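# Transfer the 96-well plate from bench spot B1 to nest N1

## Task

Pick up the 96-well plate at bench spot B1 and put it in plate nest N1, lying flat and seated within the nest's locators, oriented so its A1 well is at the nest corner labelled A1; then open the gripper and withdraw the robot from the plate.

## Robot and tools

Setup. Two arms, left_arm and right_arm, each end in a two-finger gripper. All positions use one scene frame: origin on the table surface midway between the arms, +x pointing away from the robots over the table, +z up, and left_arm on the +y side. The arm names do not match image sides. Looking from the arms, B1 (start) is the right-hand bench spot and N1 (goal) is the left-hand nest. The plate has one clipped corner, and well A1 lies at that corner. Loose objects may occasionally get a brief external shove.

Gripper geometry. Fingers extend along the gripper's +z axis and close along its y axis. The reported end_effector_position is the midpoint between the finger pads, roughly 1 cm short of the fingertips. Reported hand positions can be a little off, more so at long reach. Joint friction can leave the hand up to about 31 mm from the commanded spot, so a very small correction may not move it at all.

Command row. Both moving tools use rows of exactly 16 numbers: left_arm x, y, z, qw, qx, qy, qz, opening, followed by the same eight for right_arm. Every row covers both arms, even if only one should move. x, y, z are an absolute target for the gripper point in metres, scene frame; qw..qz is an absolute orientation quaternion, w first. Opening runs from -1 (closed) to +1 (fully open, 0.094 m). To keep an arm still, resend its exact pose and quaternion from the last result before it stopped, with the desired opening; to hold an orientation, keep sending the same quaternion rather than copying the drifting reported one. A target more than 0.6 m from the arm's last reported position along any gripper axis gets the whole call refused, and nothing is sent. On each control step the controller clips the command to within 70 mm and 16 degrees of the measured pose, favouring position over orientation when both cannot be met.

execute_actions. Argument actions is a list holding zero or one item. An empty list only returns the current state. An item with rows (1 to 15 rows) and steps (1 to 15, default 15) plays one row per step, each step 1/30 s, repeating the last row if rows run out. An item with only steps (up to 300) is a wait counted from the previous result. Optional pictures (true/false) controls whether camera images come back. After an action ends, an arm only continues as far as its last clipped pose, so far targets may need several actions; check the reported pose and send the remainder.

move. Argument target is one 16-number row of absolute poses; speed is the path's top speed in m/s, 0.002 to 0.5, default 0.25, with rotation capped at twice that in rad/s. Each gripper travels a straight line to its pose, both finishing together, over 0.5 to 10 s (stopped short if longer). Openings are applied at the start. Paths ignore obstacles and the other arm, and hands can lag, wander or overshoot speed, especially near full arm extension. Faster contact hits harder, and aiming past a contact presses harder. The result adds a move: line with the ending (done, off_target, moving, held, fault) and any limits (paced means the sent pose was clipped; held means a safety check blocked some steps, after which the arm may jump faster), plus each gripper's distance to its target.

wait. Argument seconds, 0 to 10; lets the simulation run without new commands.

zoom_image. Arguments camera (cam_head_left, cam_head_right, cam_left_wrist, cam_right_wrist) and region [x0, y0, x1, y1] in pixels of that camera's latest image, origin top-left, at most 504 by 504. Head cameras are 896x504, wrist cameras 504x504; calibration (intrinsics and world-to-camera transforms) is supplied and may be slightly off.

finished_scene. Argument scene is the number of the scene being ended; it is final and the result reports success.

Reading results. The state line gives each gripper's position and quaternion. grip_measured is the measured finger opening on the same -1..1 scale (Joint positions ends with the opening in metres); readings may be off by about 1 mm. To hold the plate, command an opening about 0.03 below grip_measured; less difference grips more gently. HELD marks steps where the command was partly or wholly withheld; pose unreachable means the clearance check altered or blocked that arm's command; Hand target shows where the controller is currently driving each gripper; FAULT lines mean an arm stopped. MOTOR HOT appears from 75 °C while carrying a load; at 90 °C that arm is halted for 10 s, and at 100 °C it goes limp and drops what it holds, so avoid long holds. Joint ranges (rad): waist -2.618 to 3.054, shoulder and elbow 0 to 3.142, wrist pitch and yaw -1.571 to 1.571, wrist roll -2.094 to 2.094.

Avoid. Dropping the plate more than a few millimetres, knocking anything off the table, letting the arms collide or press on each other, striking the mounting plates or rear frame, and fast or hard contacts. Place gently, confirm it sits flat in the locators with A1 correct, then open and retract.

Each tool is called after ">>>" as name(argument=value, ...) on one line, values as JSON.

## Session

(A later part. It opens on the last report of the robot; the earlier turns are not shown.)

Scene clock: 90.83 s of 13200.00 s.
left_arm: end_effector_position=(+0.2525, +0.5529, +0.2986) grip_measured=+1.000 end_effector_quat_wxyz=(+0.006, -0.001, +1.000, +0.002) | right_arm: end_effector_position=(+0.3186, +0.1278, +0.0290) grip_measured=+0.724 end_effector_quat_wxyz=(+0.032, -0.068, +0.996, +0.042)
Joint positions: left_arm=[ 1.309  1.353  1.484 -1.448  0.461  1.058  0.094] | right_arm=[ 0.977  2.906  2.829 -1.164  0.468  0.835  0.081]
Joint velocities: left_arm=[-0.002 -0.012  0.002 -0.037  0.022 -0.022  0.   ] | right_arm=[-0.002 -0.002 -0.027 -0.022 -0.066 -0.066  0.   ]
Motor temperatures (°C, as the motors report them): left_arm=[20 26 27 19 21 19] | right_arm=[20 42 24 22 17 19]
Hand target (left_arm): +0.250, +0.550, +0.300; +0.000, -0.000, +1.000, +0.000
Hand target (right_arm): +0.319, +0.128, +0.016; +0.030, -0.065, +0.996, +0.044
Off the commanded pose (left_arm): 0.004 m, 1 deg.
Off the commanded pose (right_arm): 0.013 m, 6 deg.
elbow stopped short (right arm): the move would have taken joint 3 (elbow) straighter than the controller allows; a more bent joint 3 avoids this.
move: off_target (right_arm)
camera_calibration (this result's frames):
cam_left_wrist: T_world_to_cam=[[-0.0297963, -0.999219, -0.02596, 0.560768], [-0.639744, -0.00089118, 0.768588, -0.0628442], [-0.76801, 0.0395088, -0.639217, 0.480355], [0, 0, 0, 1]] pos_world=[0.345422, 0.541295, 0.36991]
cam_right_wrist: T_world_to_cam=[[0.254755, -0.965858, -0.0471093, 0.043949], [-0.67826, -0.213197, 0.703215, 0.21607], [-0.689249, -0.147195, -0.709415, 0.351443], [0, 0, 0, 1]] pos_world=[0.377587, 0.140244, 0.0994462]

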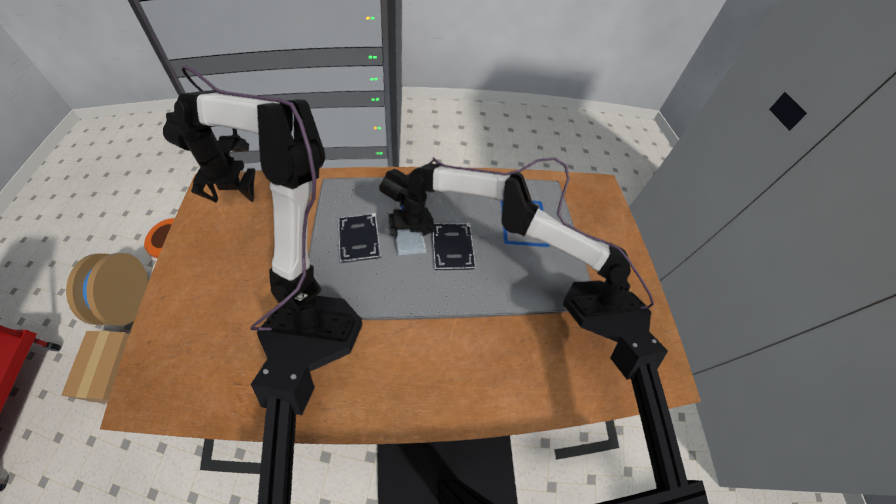

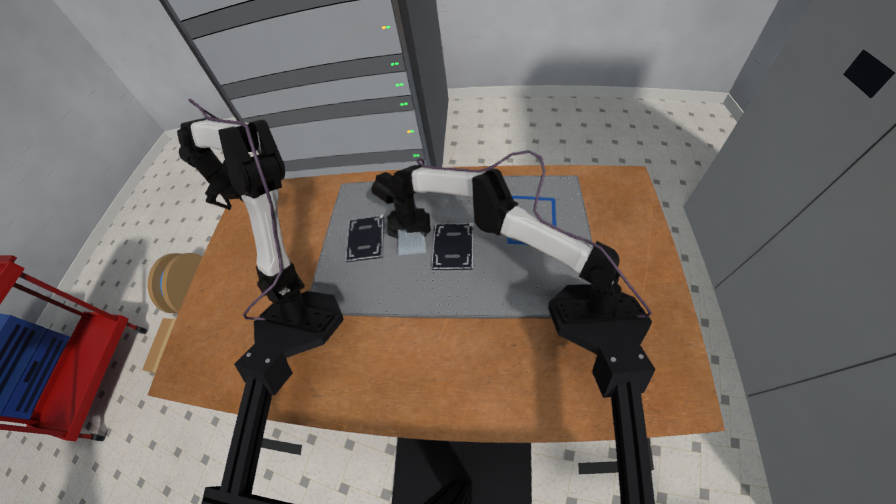

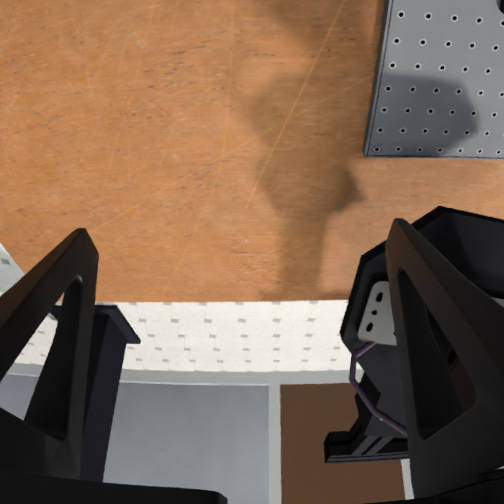

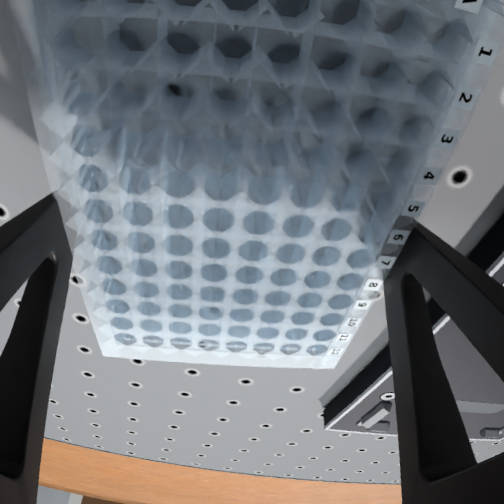

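>>> move(target=[0.25,0.55,0.30,0,0,1,0,1,0.319,0.128,0.008,0,-0.065,0.998,0,0.69], speed=0.01)

>>> move(target=[0.25,0.55,0.30,0,0,1,0,1,0.319,0.128,0.024,0,-0.065,0.998,0,1], speed=0.01)

>>> move(target=[0.25,0.55,0.30,0,0,1,0,1,0.319,0.125,0.12,0,-0.065,0.998,0,1], speed=0.1)

>>> move(target=[0.42,0.16,0.22,0,-0.065,0.998,0,1,0.30,-0.40,0.2,0,0,1,0,1])

Scene clock: 101.70 s of 13200.00 s.
left_arm: end_effector_position=(+0.2525, +0.5529, +0.2986) grip_measured=+1.000 end_effector_quat_wxyz=(+0.006, -0.001, +1.000, +0.002) | right_arm: end_effector_position=(+0.3187, +0.1282, +0.0290) grip_measured=+0.724 end_effector_quat_wxyz=(+0.032, -0.069, +0.996, +0.043)
Joint positions: left_arm=[ 1.309  1.353  1.484 -1.448  0.461  1.058  0.094] | right_arm=[ 0.977  2.906  2.829 -1.162  0.467  0.832  0.081]
Joint velocities: left_arm=[-0.007  0.007 -0.007  0.022 -0.081 -0.037  0.   ] | right_arm=[ 0.007  0.002  0.007 -0.066 -0.051  0.007 -0.001]
Motor temperatures (°C, as the motors report them): left_arm=[20 25 27 19 21 19] | right_arm=[21 45 25 22 17 19]
Hand target (left_arm): +0.250, +0.550, +0.300; +0.000, -0.000, +1.000, +0.000
Hand target (right_arm): +0.318, +0.126, +0.009; +0.027, -0.065, +0.997, +0.040
Off the commanded pose (left_arm): 0.004 m, 1 deg.
Off the commanded pose (right_arm): 0.021 m, 6 deg.
elbow stopped short (right arm): the move would have taken joint 3 (elbow) straighter than the controller allows; a more bent joint 3 avoids this.
After step 90, 2.37 s passed at rest.
move: off_target (right_arm)
camera_calibration (this result's frames):
cam_left_wrist: T_world_to_cam=[[-0.0297963, -0.999219, -0.02596, 0.560768], [-0.639744, -0.00089118, 0.768588, -0.0628442], [-0.76801, 0.0395088, -0.639217, 0.480355], [0, 0, 0, 1]] pos_world=[0.345422, 0.541295, 0.36991]
cam_right_wrist: T_world_to_cam=[[0.256248, -0.96537, -0.0489689, 0.0438972], [-0.678035, -0.215622, 0.702691, 0.216447], [-0.688916, -0.14686, -0.709808, 0.351463], [0, 0, 0, 1]] pos_world=[0.377639, 0.140664, 0.0995259]

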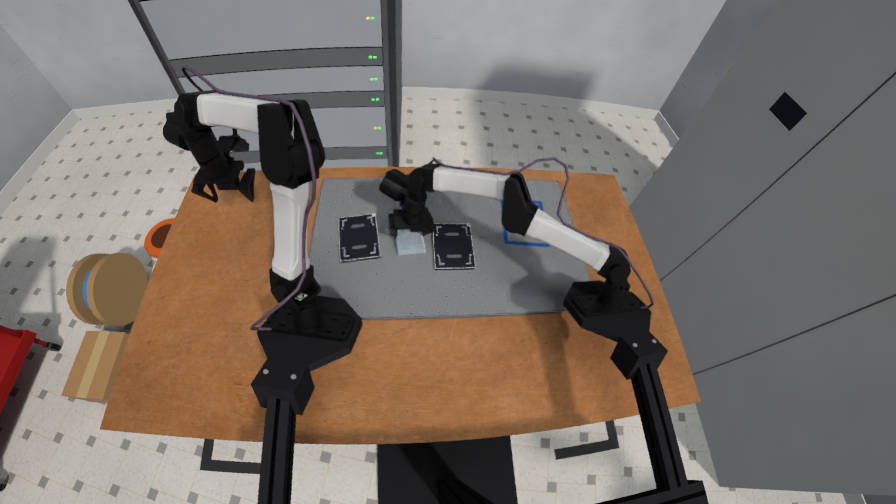

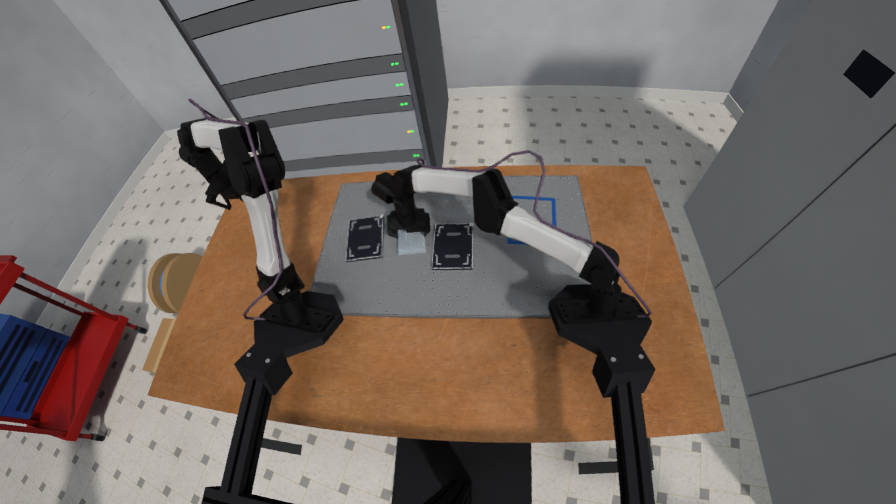

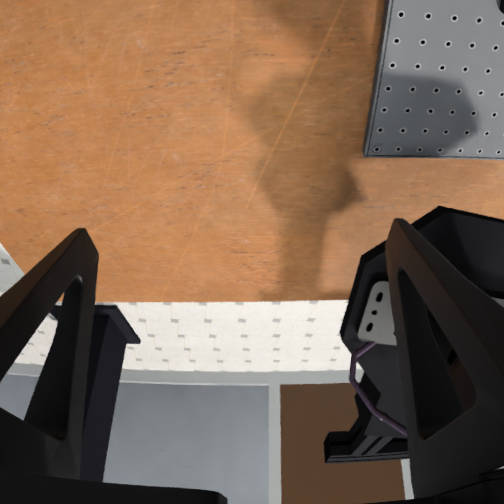

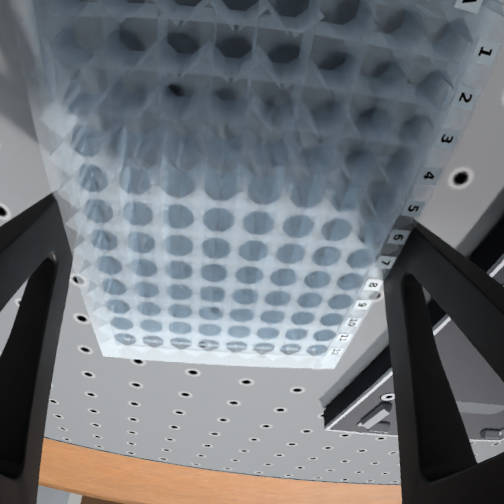

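Scene clock: 107.27 s of 13200.00 s.
left_arm: end_effector_position=(+0.2525, +0.5529, +0.2986) grip_measured=+1.000 end_effector_quat_wxyz=(+0.006, -0.001, +1.000, +0.002) | right_arm: end_effector_position=(+0.3187, +0.1282, +0.0290) grip_measured=+1.000 end_effector_quat_wxyz=(+0.032, -0.069, +0.996, +0.043)
Joint positions: left_arm=[ 1.309  1.353  1.484 -1.448  0.461  1.058  0.094] | right_arm=[ 0.977  2.906  2.829 -1.162  0.467  0.832  0.094]
Joint velocities: left_arm=[-0.007 -0.002 -0.007 -0.066 -0.007  0.007  0.   ] | right_arm=[ 0.002  0.002 -0.022  0.037 -0.051  0.051  0.   ]
Motor temperatures (°C, as the motors report them): left_arm=[20 25 27 19 21 19] | right_arm=[21 47 25 22 17 19]
Hand target (left_arm): +0.250, +0.550, +0.300; +0.000, -0.000, +1.000, +0.000
Hand target (right_arm): +0.319, +0.127, +0.024; +0.029, -0.065, +0.997, +0.042
Off the commanded pose (left_arm): 0.004 m, 1 deg.
Off the commanded pose (right_arm): 0.005 m, 6 deg.
elbow stopped short (right arm): the move would have taken joint 3 (elbow) straighter than the controller allows; a more bent joint 3 avoids this.
move: off_target (right_arm)
camera_calibration (this result's frames):
cam_left_wrist: T_world_to_cam=[[-0.0297963, -0.999219, -0.02596, 0.560768], [-0.639744, -0.00089118, 0.768588, -0.0628442], [-0.76801, 0.0395088, -0.639217, 0.480355], [0, 0, 0, 1]] pos_world=[0.345422, 0.541295, 0.36991]
cam_right_wrist: T_world_to_cam=[[0.256248, -0.96537, -0.0489689, 0.0438972], [-0.678035, -0.215622, 0.702691, 0.216447], [-0.688916, -0.14686, -0.709808, 0.351463], [0, 0, 0, 1]] pos_world=[0.377639, 0.140664, 0.0995259]

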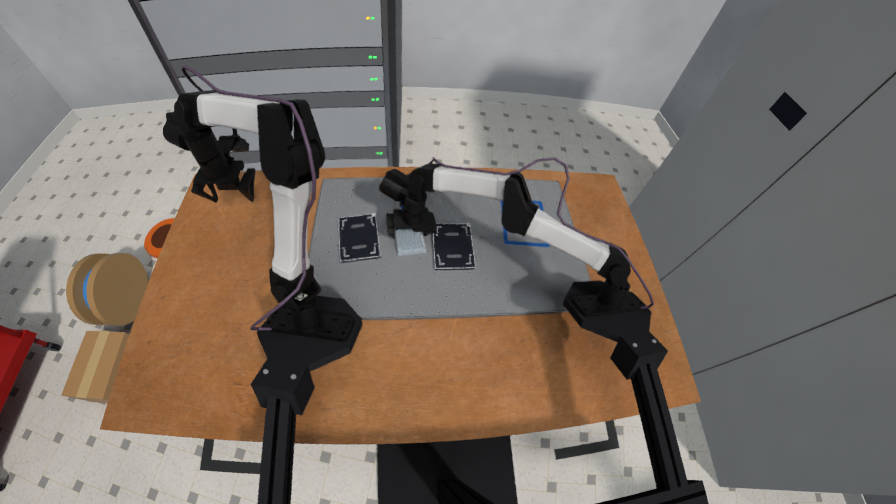

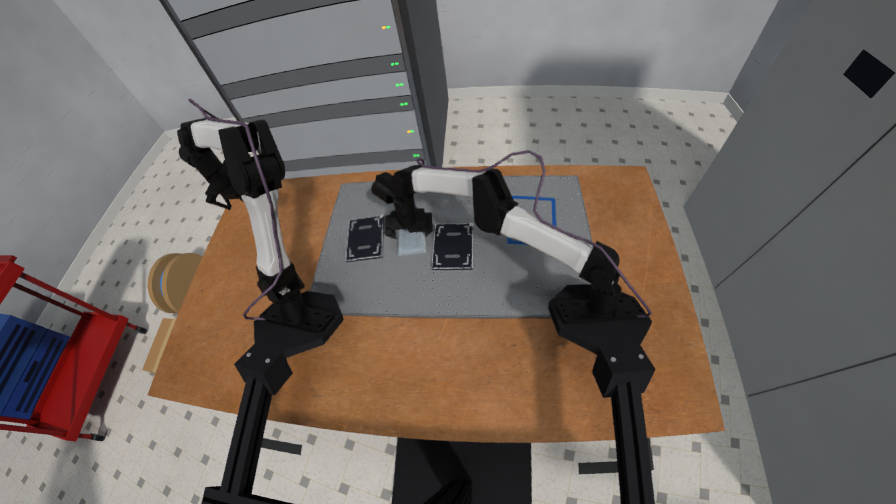

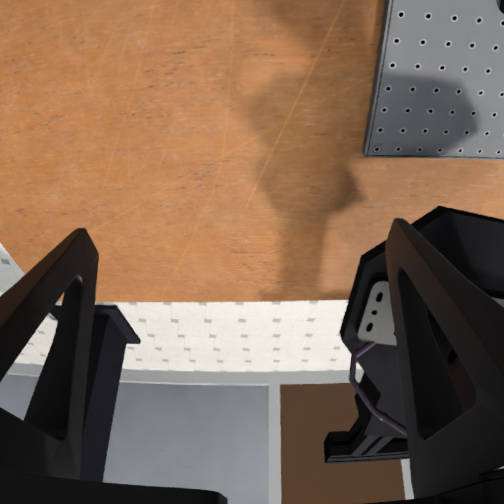

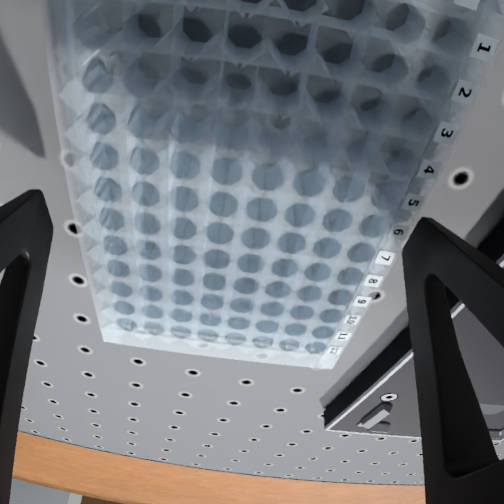

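Scene clock: 108.57 s of 13200.00 s.
left_arm: end_effector_position=(+0.2525, +0.5529, +0.2986) grip_measured=+1.000 end_effector_quat_wxyz=(+0.006, -0.001, +1.000, +0.002) | right_arm: end_effector_position=(+0.3151, +0.1263, +0.1097) grip_measured=+1.000 end_effector_quat_wxyz=(+0.031, -0.071, +0.996, +0.054)
Joint positions: left_arm=[ 1.309  1.353  1.484 -1.448  0.461  1.058  0.094] | right_arm=[ 1.045  2.766  2.829 -1.316  0.473  0.892  0.094]
Joint velocities: left_arm=[ 0.017  0.002 -0.002  0.007  0.022 -0.066  0.   ] | right_arm=[-0.002 -0.002  0.012 -0.022 -0.037 -0.007  0.   ]
Motor temperatures (°C, as the motors report them): left_arm=[20 25 27 19 21 19] | right_arm=[22 48 25 22 17 19]
Hand target (left_arm): +0.250, +0.550, +0.300; +0.000, -0.000, +1.000, +0.000
Hand target (right_arm): +0.319, +0.126, +0.120; +0.038, -0.065, +0.996, +0.057
Off the commanded pose (left_arm): 0.004 m, 1 deg.
Off the commanded pose (right_arm): 0.011 m, 7 deg.
elbow stopped short (right arm): the move would have taken joint 3 (elbow) straighter than the controller allows; a more bent joint 3 avoids this.
move: off_target (right_arm)
camera_calibration (this result's frames):
cam_left_wrist: T_world_to_cam=[[-0.0297963, -0.999219, -0.02596, 0.560768], [-0.639744, -0.00089118, 0.768588, -0.0628442], [-0.76801, 0.0395088, -0.639217, 0.480355], [0, 0, 0, 1]] pos_world=[0.345422, 0.541295, 0.36991]
cam_right_wrist: T_world_to_cam=[[0.260995, -0.962742, -0.0707761, 0.0474548], [-0.674461, -0.234314, 0.700143, 0.158408], [-0.690641, -0.134998, -0.710487, 0.405123], [0, 0, 0, 1]] pos_world=[0.374249, 0.137495, 0.180284]

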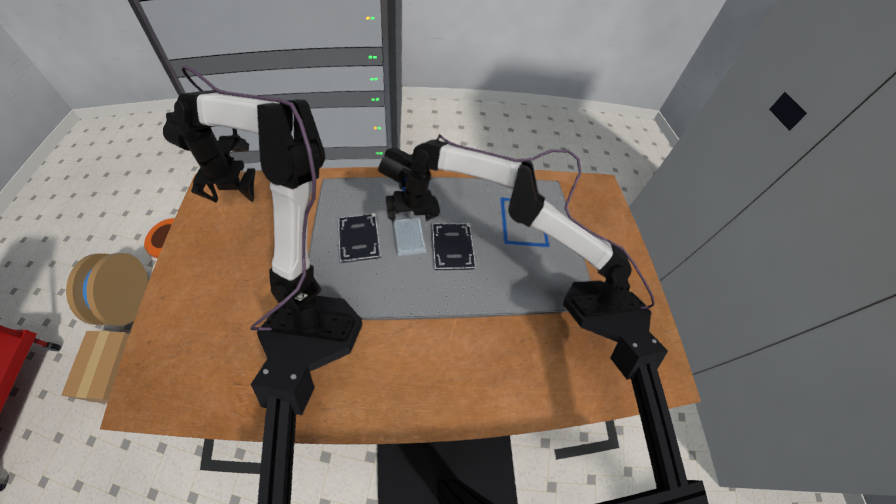

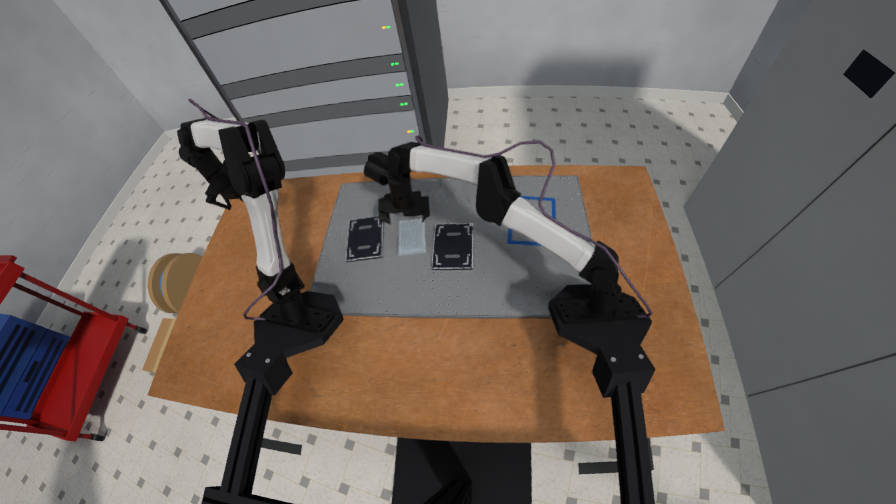

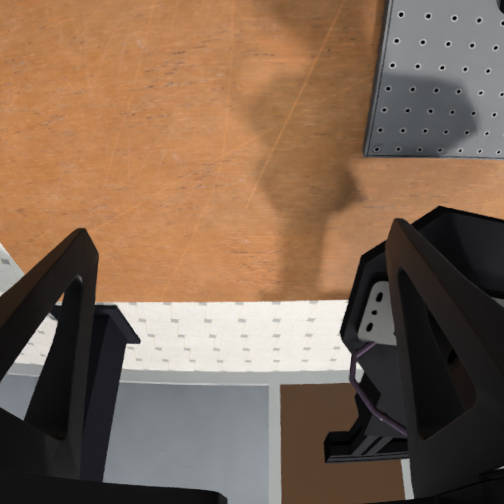

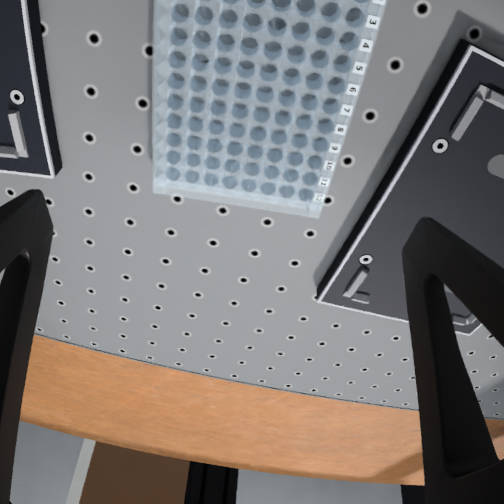

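Scene clock: 111.50 s of 13200.00 s.
left_arm: end_effector_position=(+0.4138, +0.1564, +0.2175) grip_measured=+1.000 end_effector_quat_wxyz=(-0.010, -0.060, +0.998, +0.002) | right_arm: end_effector_position=(+0.2991, -0.3980, +0.1991) grip_measured=+1.000 end_effector_quat_wxyz=(-0.008, +0.004, +1.000, +0.005)
Joint positions: left_arm=[-0.436  1.809  1.967 -1.323 -0.284 -0.684  0.094] | right_arm=[-0.218  1.029  0.959 -1.007 -0.018 -0.111  0.094]
Joint velocities: left_arm=[-0.012  0.002 -0.007 -0.037  0.037 -0.125  0.   ] | right_arm=[-0.017 -0.002 -0.002 -0.066 -0.007 -0.022  0.   ]
Motor temperatures (°C, as the motors report them): left_arm=[20 25 27 19 21 19] | right_arm=[21 47 25 21 17 19]
Hand target (left_arm): +0.414, +0.157, +0.219; -0.010, -0.061, +0.998, +0.006
Hand target (right_arm): +0.299, -0.399, +0.203; -0.006, +0.004, +1.000, +0.007
Off the commanded pose (left_arm): 0.008 m, 1 deg.
Off the commanded pose (right_arm): 0.002 m, 1 deg.
move: done
camera_calibration (this result's frames):
cam_left_wrist: T_world_to_cam=[[0.0859172, -0.996007, -0.0242528, 0.118501], [-0.611444, -0.0719323, 0.788012, 0.0975338], [-0.78661, -0.0528746, -0.615182, 0.584974], [0, 0, 0, 1]] pos_world=[0.509602, 0.155974, 0.285882]
cam_right_wrist: T_world_to_cam=[[0.113758, -0.99344, 0.0116282, -0.431357], [-0.638798, -0.0641744, 0.766693, 0.00604166], [-0.760918, -0.0946459, -0.641908, 0.410211], [0, 0, 0, 1]] pos_world=[0.365067, -0.389315, 0.263702]

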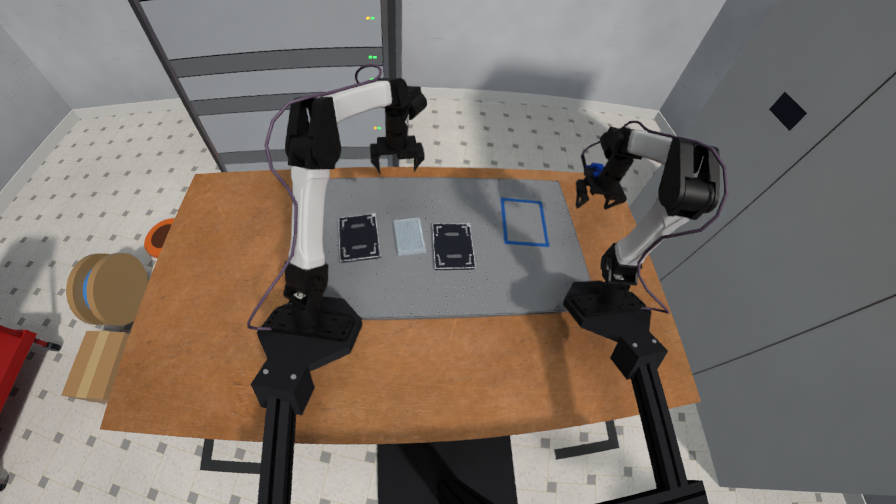

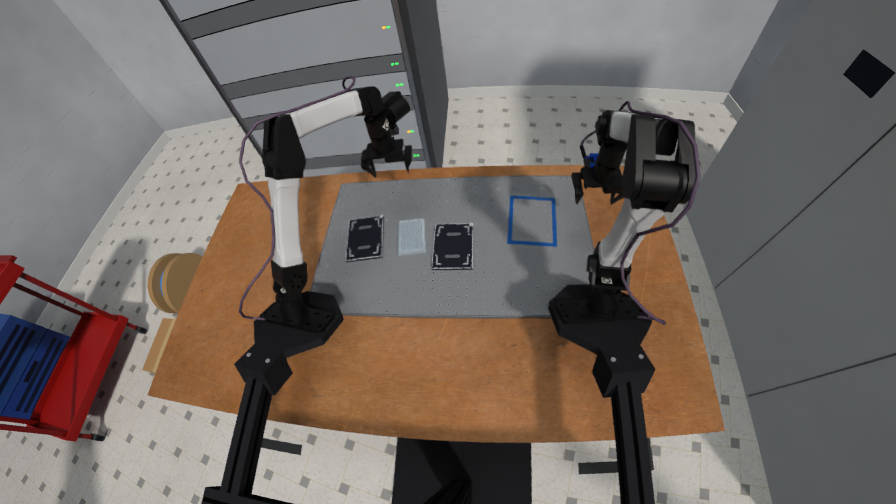

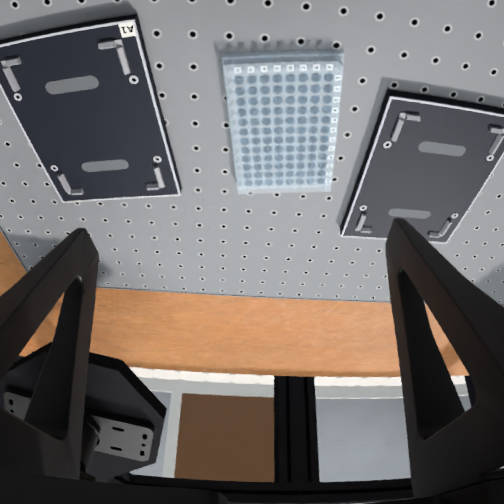

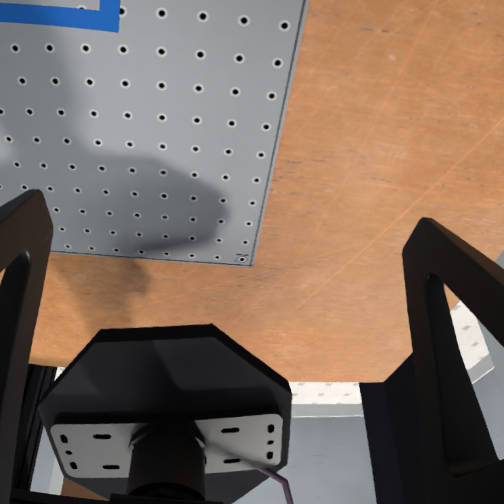

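>>> move(target=[0.329,0.12,0.05,0,-0.074,0.997,0,1,0.30,-0.40,0.2,0,0,1,0,1], speed=0.12)

Scene clock: 117.77 s of 13200.00 s.
left_arm: end_effector_position=(+0.3321, +0.1222, +0.0536) grip_measured=+1.000 end_effector_quat_wxyz=(-0.003, -0.074, +0.997, -0.001) | right_arm: end_effector_position=(+0.2996, -0.3978, +0.1990) grip_measured=+1.000 end_effector_quat_wxyz=(-0.007, +0.002, +1.000, +0.005)
Joint positions: left_arm=[-0.497  1.883  1.316 -0.6   -0.313 -0.767  0.094] | right_arm=[-0.218  1.029  0.959 -1.006 -0.02  -0.114  0.094]
Joint velocities: left_arm=[-0.002  0.012 -0.017 -0.095 -0.066 -0.095  0.   ] | right_arm=[ 0.002  0.002 -0.007  0.051 -0.066 -0.022  0.   ]
Motor temperatures (°C, as the motors report them): left_arm=[21 27 27 19 21 19] | right_arm=[21 45 25 21 17 19]
Hand target (left_arm): +0.328, +0.120, +0.050; -0.000, -0.074, +0.997, +0.000
Hand target (right_arm): +0.300, -0.400, +0.200; -0.000, +0.000, +1.000, -0.000
Off the commanded pose (left_arm): 0.005 m, 0 deg.
Off the commanded pose (right_arm): 0.002 m, 1 deg.
After step 90, 1.07 s passed at rest.
move: done
camera_calibration (this result's frames):
cam_left_wrist: T_world_to_cam=[[0.114644, -0.993228, -0.0188373, 0.0773139], [-0.620491, -0.0864028, 0.77944, 0.179457], [-0.775789, -0.0776693, -0.626194, 0.418149], [0, 0, 0, 1]] pos_world=[0.426883, 0.124773, 0.123423]
cam_right_wrist: T_world_to_cam=[[0.116383, -0.993148, 0.0105505, -0.431665], [-0.640234, -0.0668969, 0.765262, 0.006008], [-0.759313, -0.0958184, -0.643633, 0.410001], [0, 0, 0, 1]] pos_world=[0.365404, -0.38902, 0.263847]

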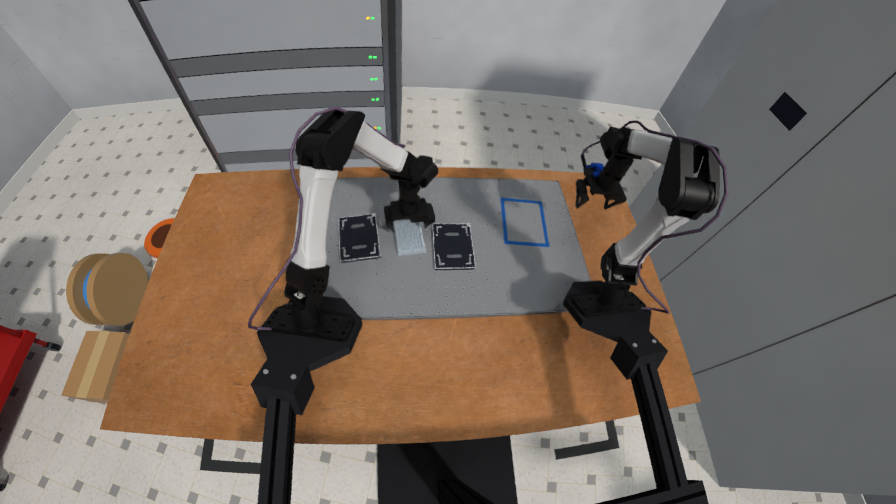

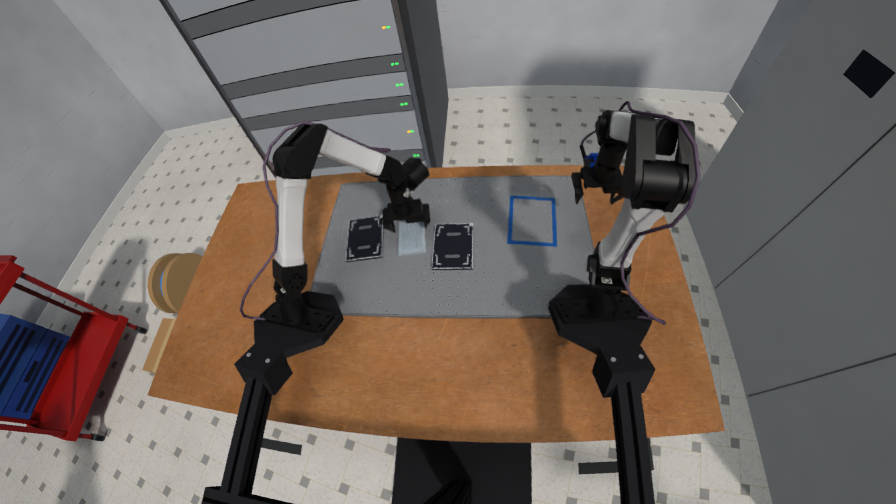

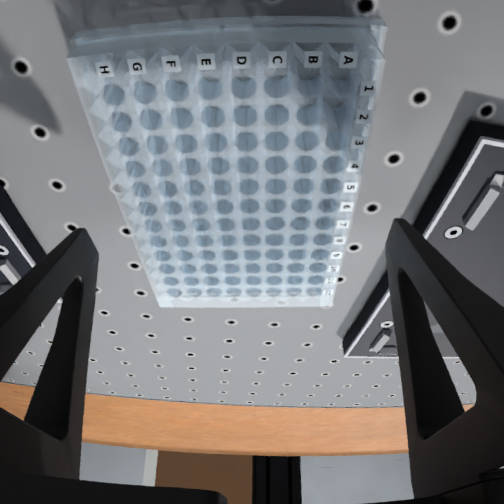

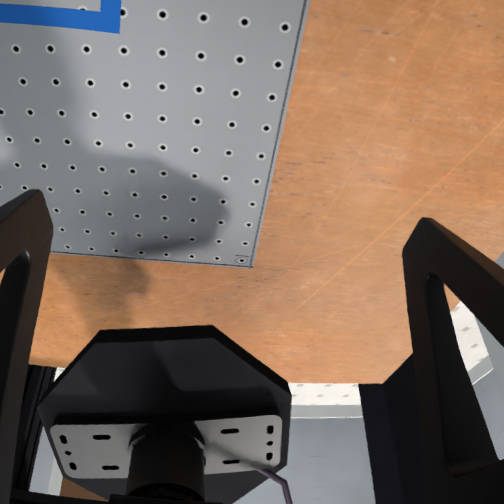

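>>> move(target=[0.329,0.12,0.015,0,-0.074,0.997,0,1,0.30,-0.40,0.2,0,0,1,0,1], speed=0.03)

Scene clock: 121.10 s of 13200.00 s.
left_arm: end_effector_position=(+0.3326, +0.1163, +0.0355) grip_measured=+1.000 end_effector_quat_wxyz=(+0.002, -0.074, +0.997, -0.004) | right_arm: end_effector_position=(+0.2996, -0.3978, +0.1990) grip_measured=+1.000 end_effector_quat_wxyz=(-0.007, +0.002, +1.000, +0.005)
Joint positions: left_arm=[-0.495  1.935  1.316 -0.537 -0.314 -0.762  0.094] | right_arm=[-0.218  1.029  0.959 -1.006 -0.02  -0.114  0.094]
Joint velocities: left_arm=[-0.002  0.007 -0.002  0.007 -0.066  0.037  0.   ] | right_arm=[ 0.007  0.017 -0.017 -0.007 -0.022 -0.051  0.   ]
Motor temperatures (°C, as the motors report them): left_arm=[21 27 27 19 21 19] | right_arm=[20 44 25 21 17 19]
Hand target (left_arm): +0.328, +0.121, +0.016; -0.000, -0.074, +0.997, +0.000
Hand target (right_arm): +0.300, -0.400, +0.200; -0.000, +0.000, +1.000, +0.000
Off the commanded pose (left_arm): 0.021 m, 0 deg.
Off the commanded pose (right_arm): 0.002 m, 1 deg.
move: off_target (left_arm)
camera_calibration (this result's frames):
cam_left_wrist: T_world_to_cam=[[0.115476, -0.993219, -0.0134686, 0.0706429], [-0.628072, -0.083514, 0.77366, 0.195752], [-0.769539, -0.0808803, -0.633457, 0.405224], [0, 0, 0, 1]] pos_world=[0.426625, 0.119287, 0.106198]
cam_right_wrist: T_world_to_cam=[[0.116383, -0.993148, 0.0105505, -0.431665], [-0.640234, -0.0668969, 0.765262, 0.006008], [-0.759313, -0.0958184, -0.643633, 0.410001], [0, 0, 0, 1]] pos_world=[0.365404, -0.38902, 0.263847]

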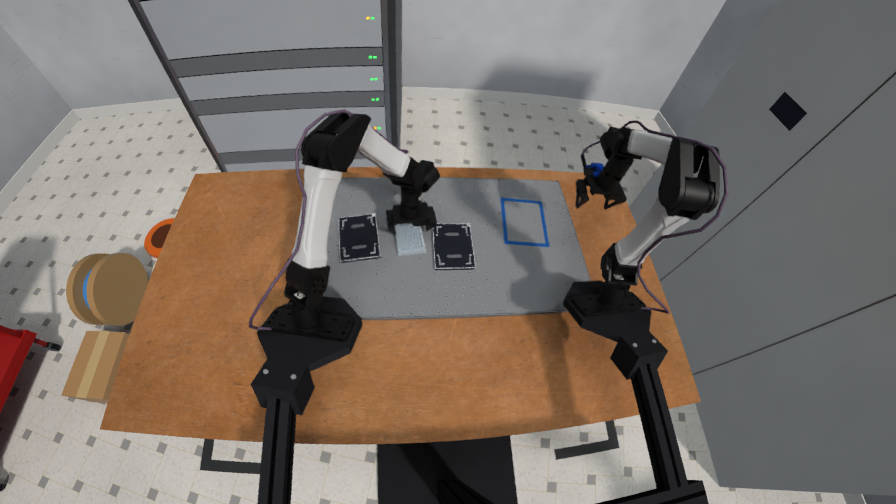

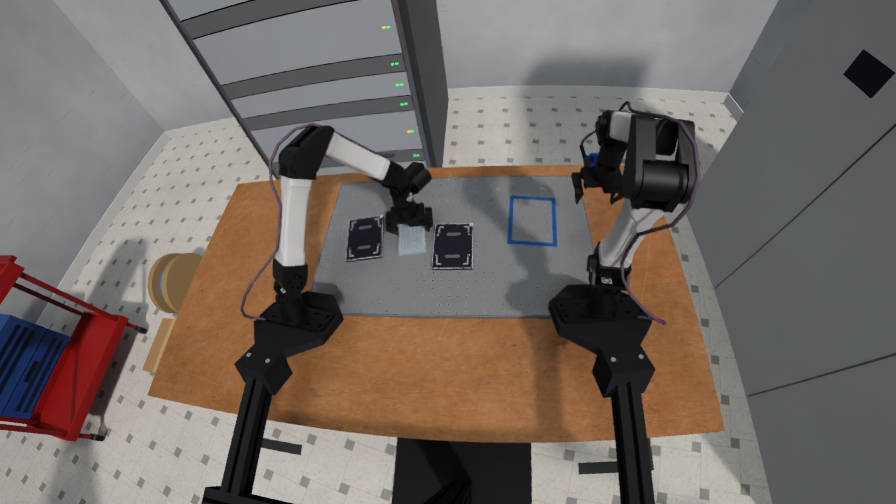

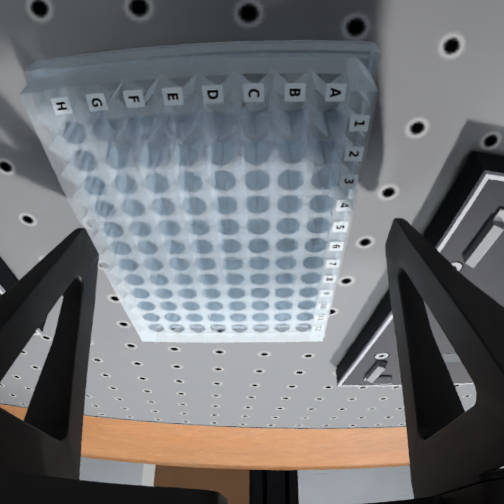

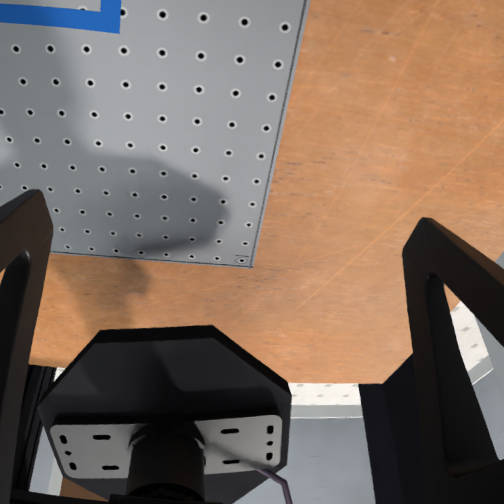

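>>> move(target=[0.325,0.131,0.034,0,-0.074,0.997,0,1,0.30,-0.40,0.2,0,0,1,0,1], speed=0.02)

>>> move(target=[0.322,0.129,0.0,0,-0.074,0.997,0,1,0.30,-0.40,0.2,0,0,1,0,1], speed=0.015)

Scene clock: 124.87 s of 13200.00 s.
left_arm: end_effector_position=(+0.3257, +0.1254, +0.0358) grip_measured=+1.000 end_effector_quat_wxyz=(-0.000, -0.072, +0.997, +0.000) | right_arm: end_effector_position=(+0.2996, -0.3978, +0.1990) grip_measured=+1.000 end_effector_quat_wxyz=(-0.007, +0.002, +1.000, +0.005)
Joint positions: left_arm=[-0.488  1.909  1.269 -0.523 -0.314 -0.754  0.094] | right_arm=[-0.218  1.029  0.959 -1.006 -0.02  -0.114  0.094]
Joint velocities: left_arm=[-0.002 -0.002 -0.012 -0.007  0.022 -0.007  0.   ] | right_arm=[-0.012  0.007  0.002  0.081  0.007 -0.007  0.   ]
Motor temperatures (°C, as the motors report them): left_arm=[21 27 27 19 21 19] | right_arm=[20 42 25 21 17 19]
Hand target (left_arm): +0.325, +0.131, +0.034; -0.000, -0.074, +0.997, +0.000
Hand target (right_arm): +0.300, -0.400, +0.200; -0.000, +0.000, +1.000, +0.000
Off the commanded pose (left_arm): 0.006 m, 0 deg.
Off the commanded pose (right_arm): 0.002 m, 1 deg.
move: done
camera_calibration (this result's frames):
cam_left_wrist: T_world_to_cam=[[0.111597, -0.993524, -0.0213334, 0.0820015], [-0.624248, -0.0867895, 0.776391, 0.191017], [-0.773215, -0.0733258, -0.629891, 0.400989], [0, 0, 0, 1]] pos_world=[0.420142, 0.127452, 0.106025]
cam_right_wrist: T_world_to_cam=[[0.116383, -0.993148, 0.0105505, -0.431665], [-0.640234, -0.0668969, 0.765262, 0.006008], [-0.759313, -0.0958184, -0.643633, 0.410001], [0, 0, 0, 1]] pos_world=[0.365404, -0.38902, 0.263847]

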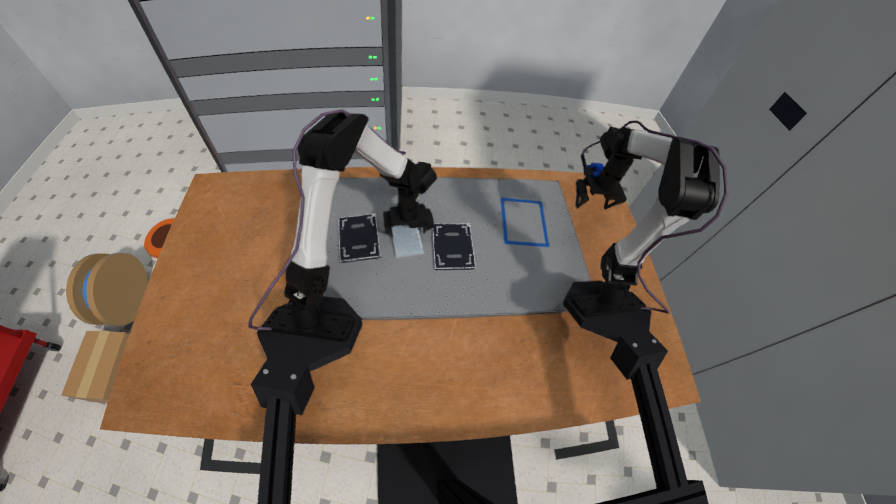

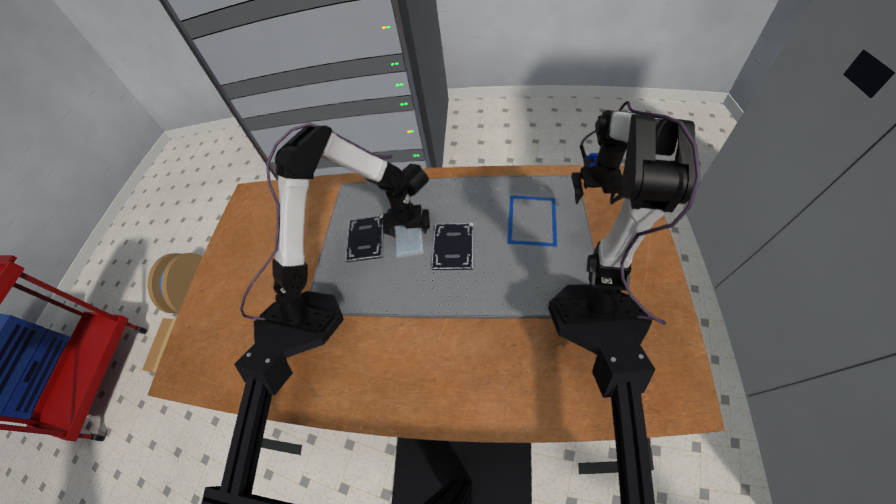

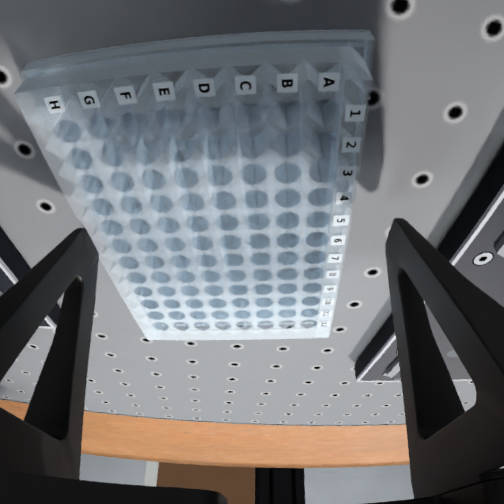

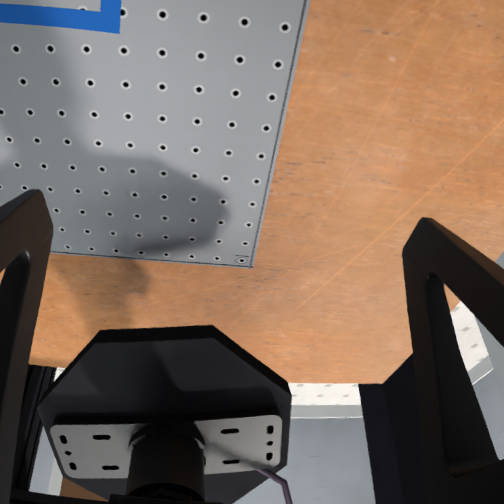

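Scene clock: 127.50 s of 13200.00 s.
left_arm: end_effector_position=(+0.3257, +0.1257, +0.0333) grip_measured=+1.000 end_effector_quat_wxyz=(+0.003, -0.071, +0.997, +0.002) | right_arm: end_effector_position=(+0.2996, -0.3978, +0.1990) grip_measured=+1.000 end_effector_quat_wxyz=(-0.007, +0.002, +1.000, +0.005)
Joint positions: left_arm=[-0.488  1.913  1.263 -0.509 -0.32  -0.751  0.094] | right_arm=[-0.218  1.029  0.959 -1.006 -0.02  -0.114  0.094]
Joint velocities: left_arm=[-0.012 -0.017 -0.002 -0.051 -0.051 -0.022  0.   ] | right_arm=[-0.007 -0.007 -0.017 -0.007 -0.022 -0.007  0.   ]
Motor temperatures (°C, as the motors report them): left_arm=[21 27 27 19 21 19] | right_arm=[20 42 25 21 17 19]
Hand target (left_arm): +0.320, +0.131, +0.003; -0.001, -0.074, +0.997, +0.001
Hand target (right_arm): +0.300, -0.400, +0.200; -0.000, +0.000, +1.000, +0.000
Off the commanded pose (left_arm): 0.034 m, 1 deg.
Off the commanded pose (right_arm): 0.002 m, 1 deg.
move: off_target (left_arm)
camera_calibration (this result's frames):
cam_left_wrist: T_world_to_cam=[[0.109768, -0.993666, -0.024067, 0.0830116], [-0.629361, -0.0882241, 0.772089, 0.194974], [-0.769322, -0.0696037, -0.635058, 0.397911], [0, 0, 0, 1]] pos_world=[0.419719, 0.127383, 0.104157]
cam_right_wrist: T_world_to_cam=[[0.116383, -0.993148, 0.0105505, -0.431665], [-0.640234, -0.0668969, 0.765262, 0.006008], [-0.759313, -0.0958184, -0.643633, 0.410001], [0, 0, 0, 1]] pos_world=[0.365404, -0.38902, 0.263847]

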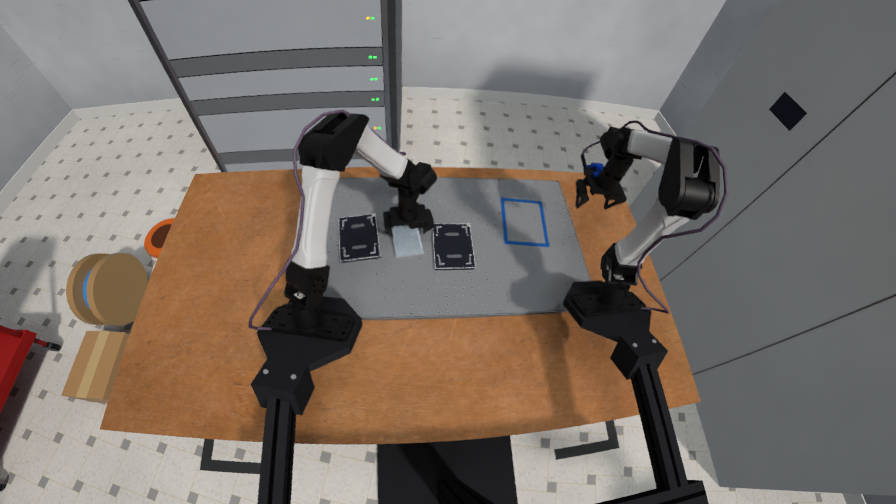

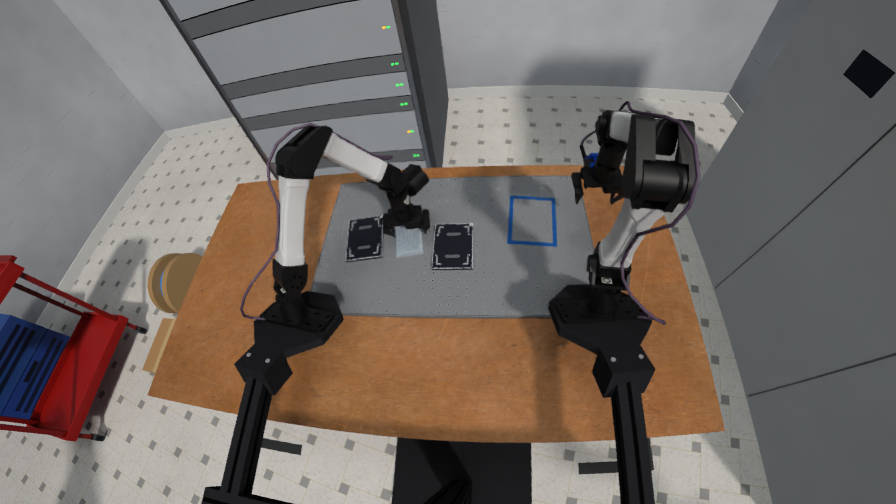

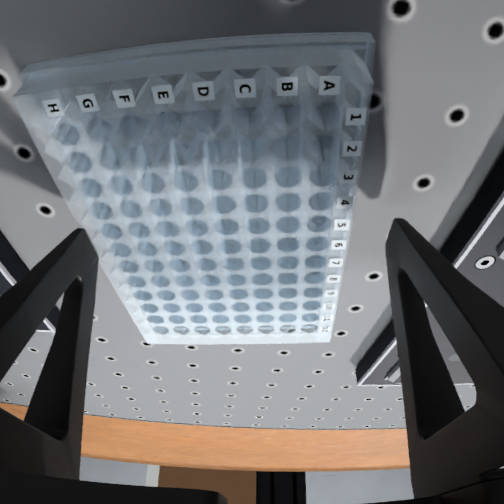

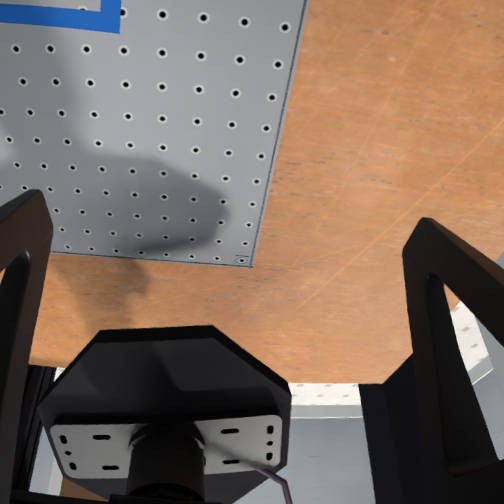

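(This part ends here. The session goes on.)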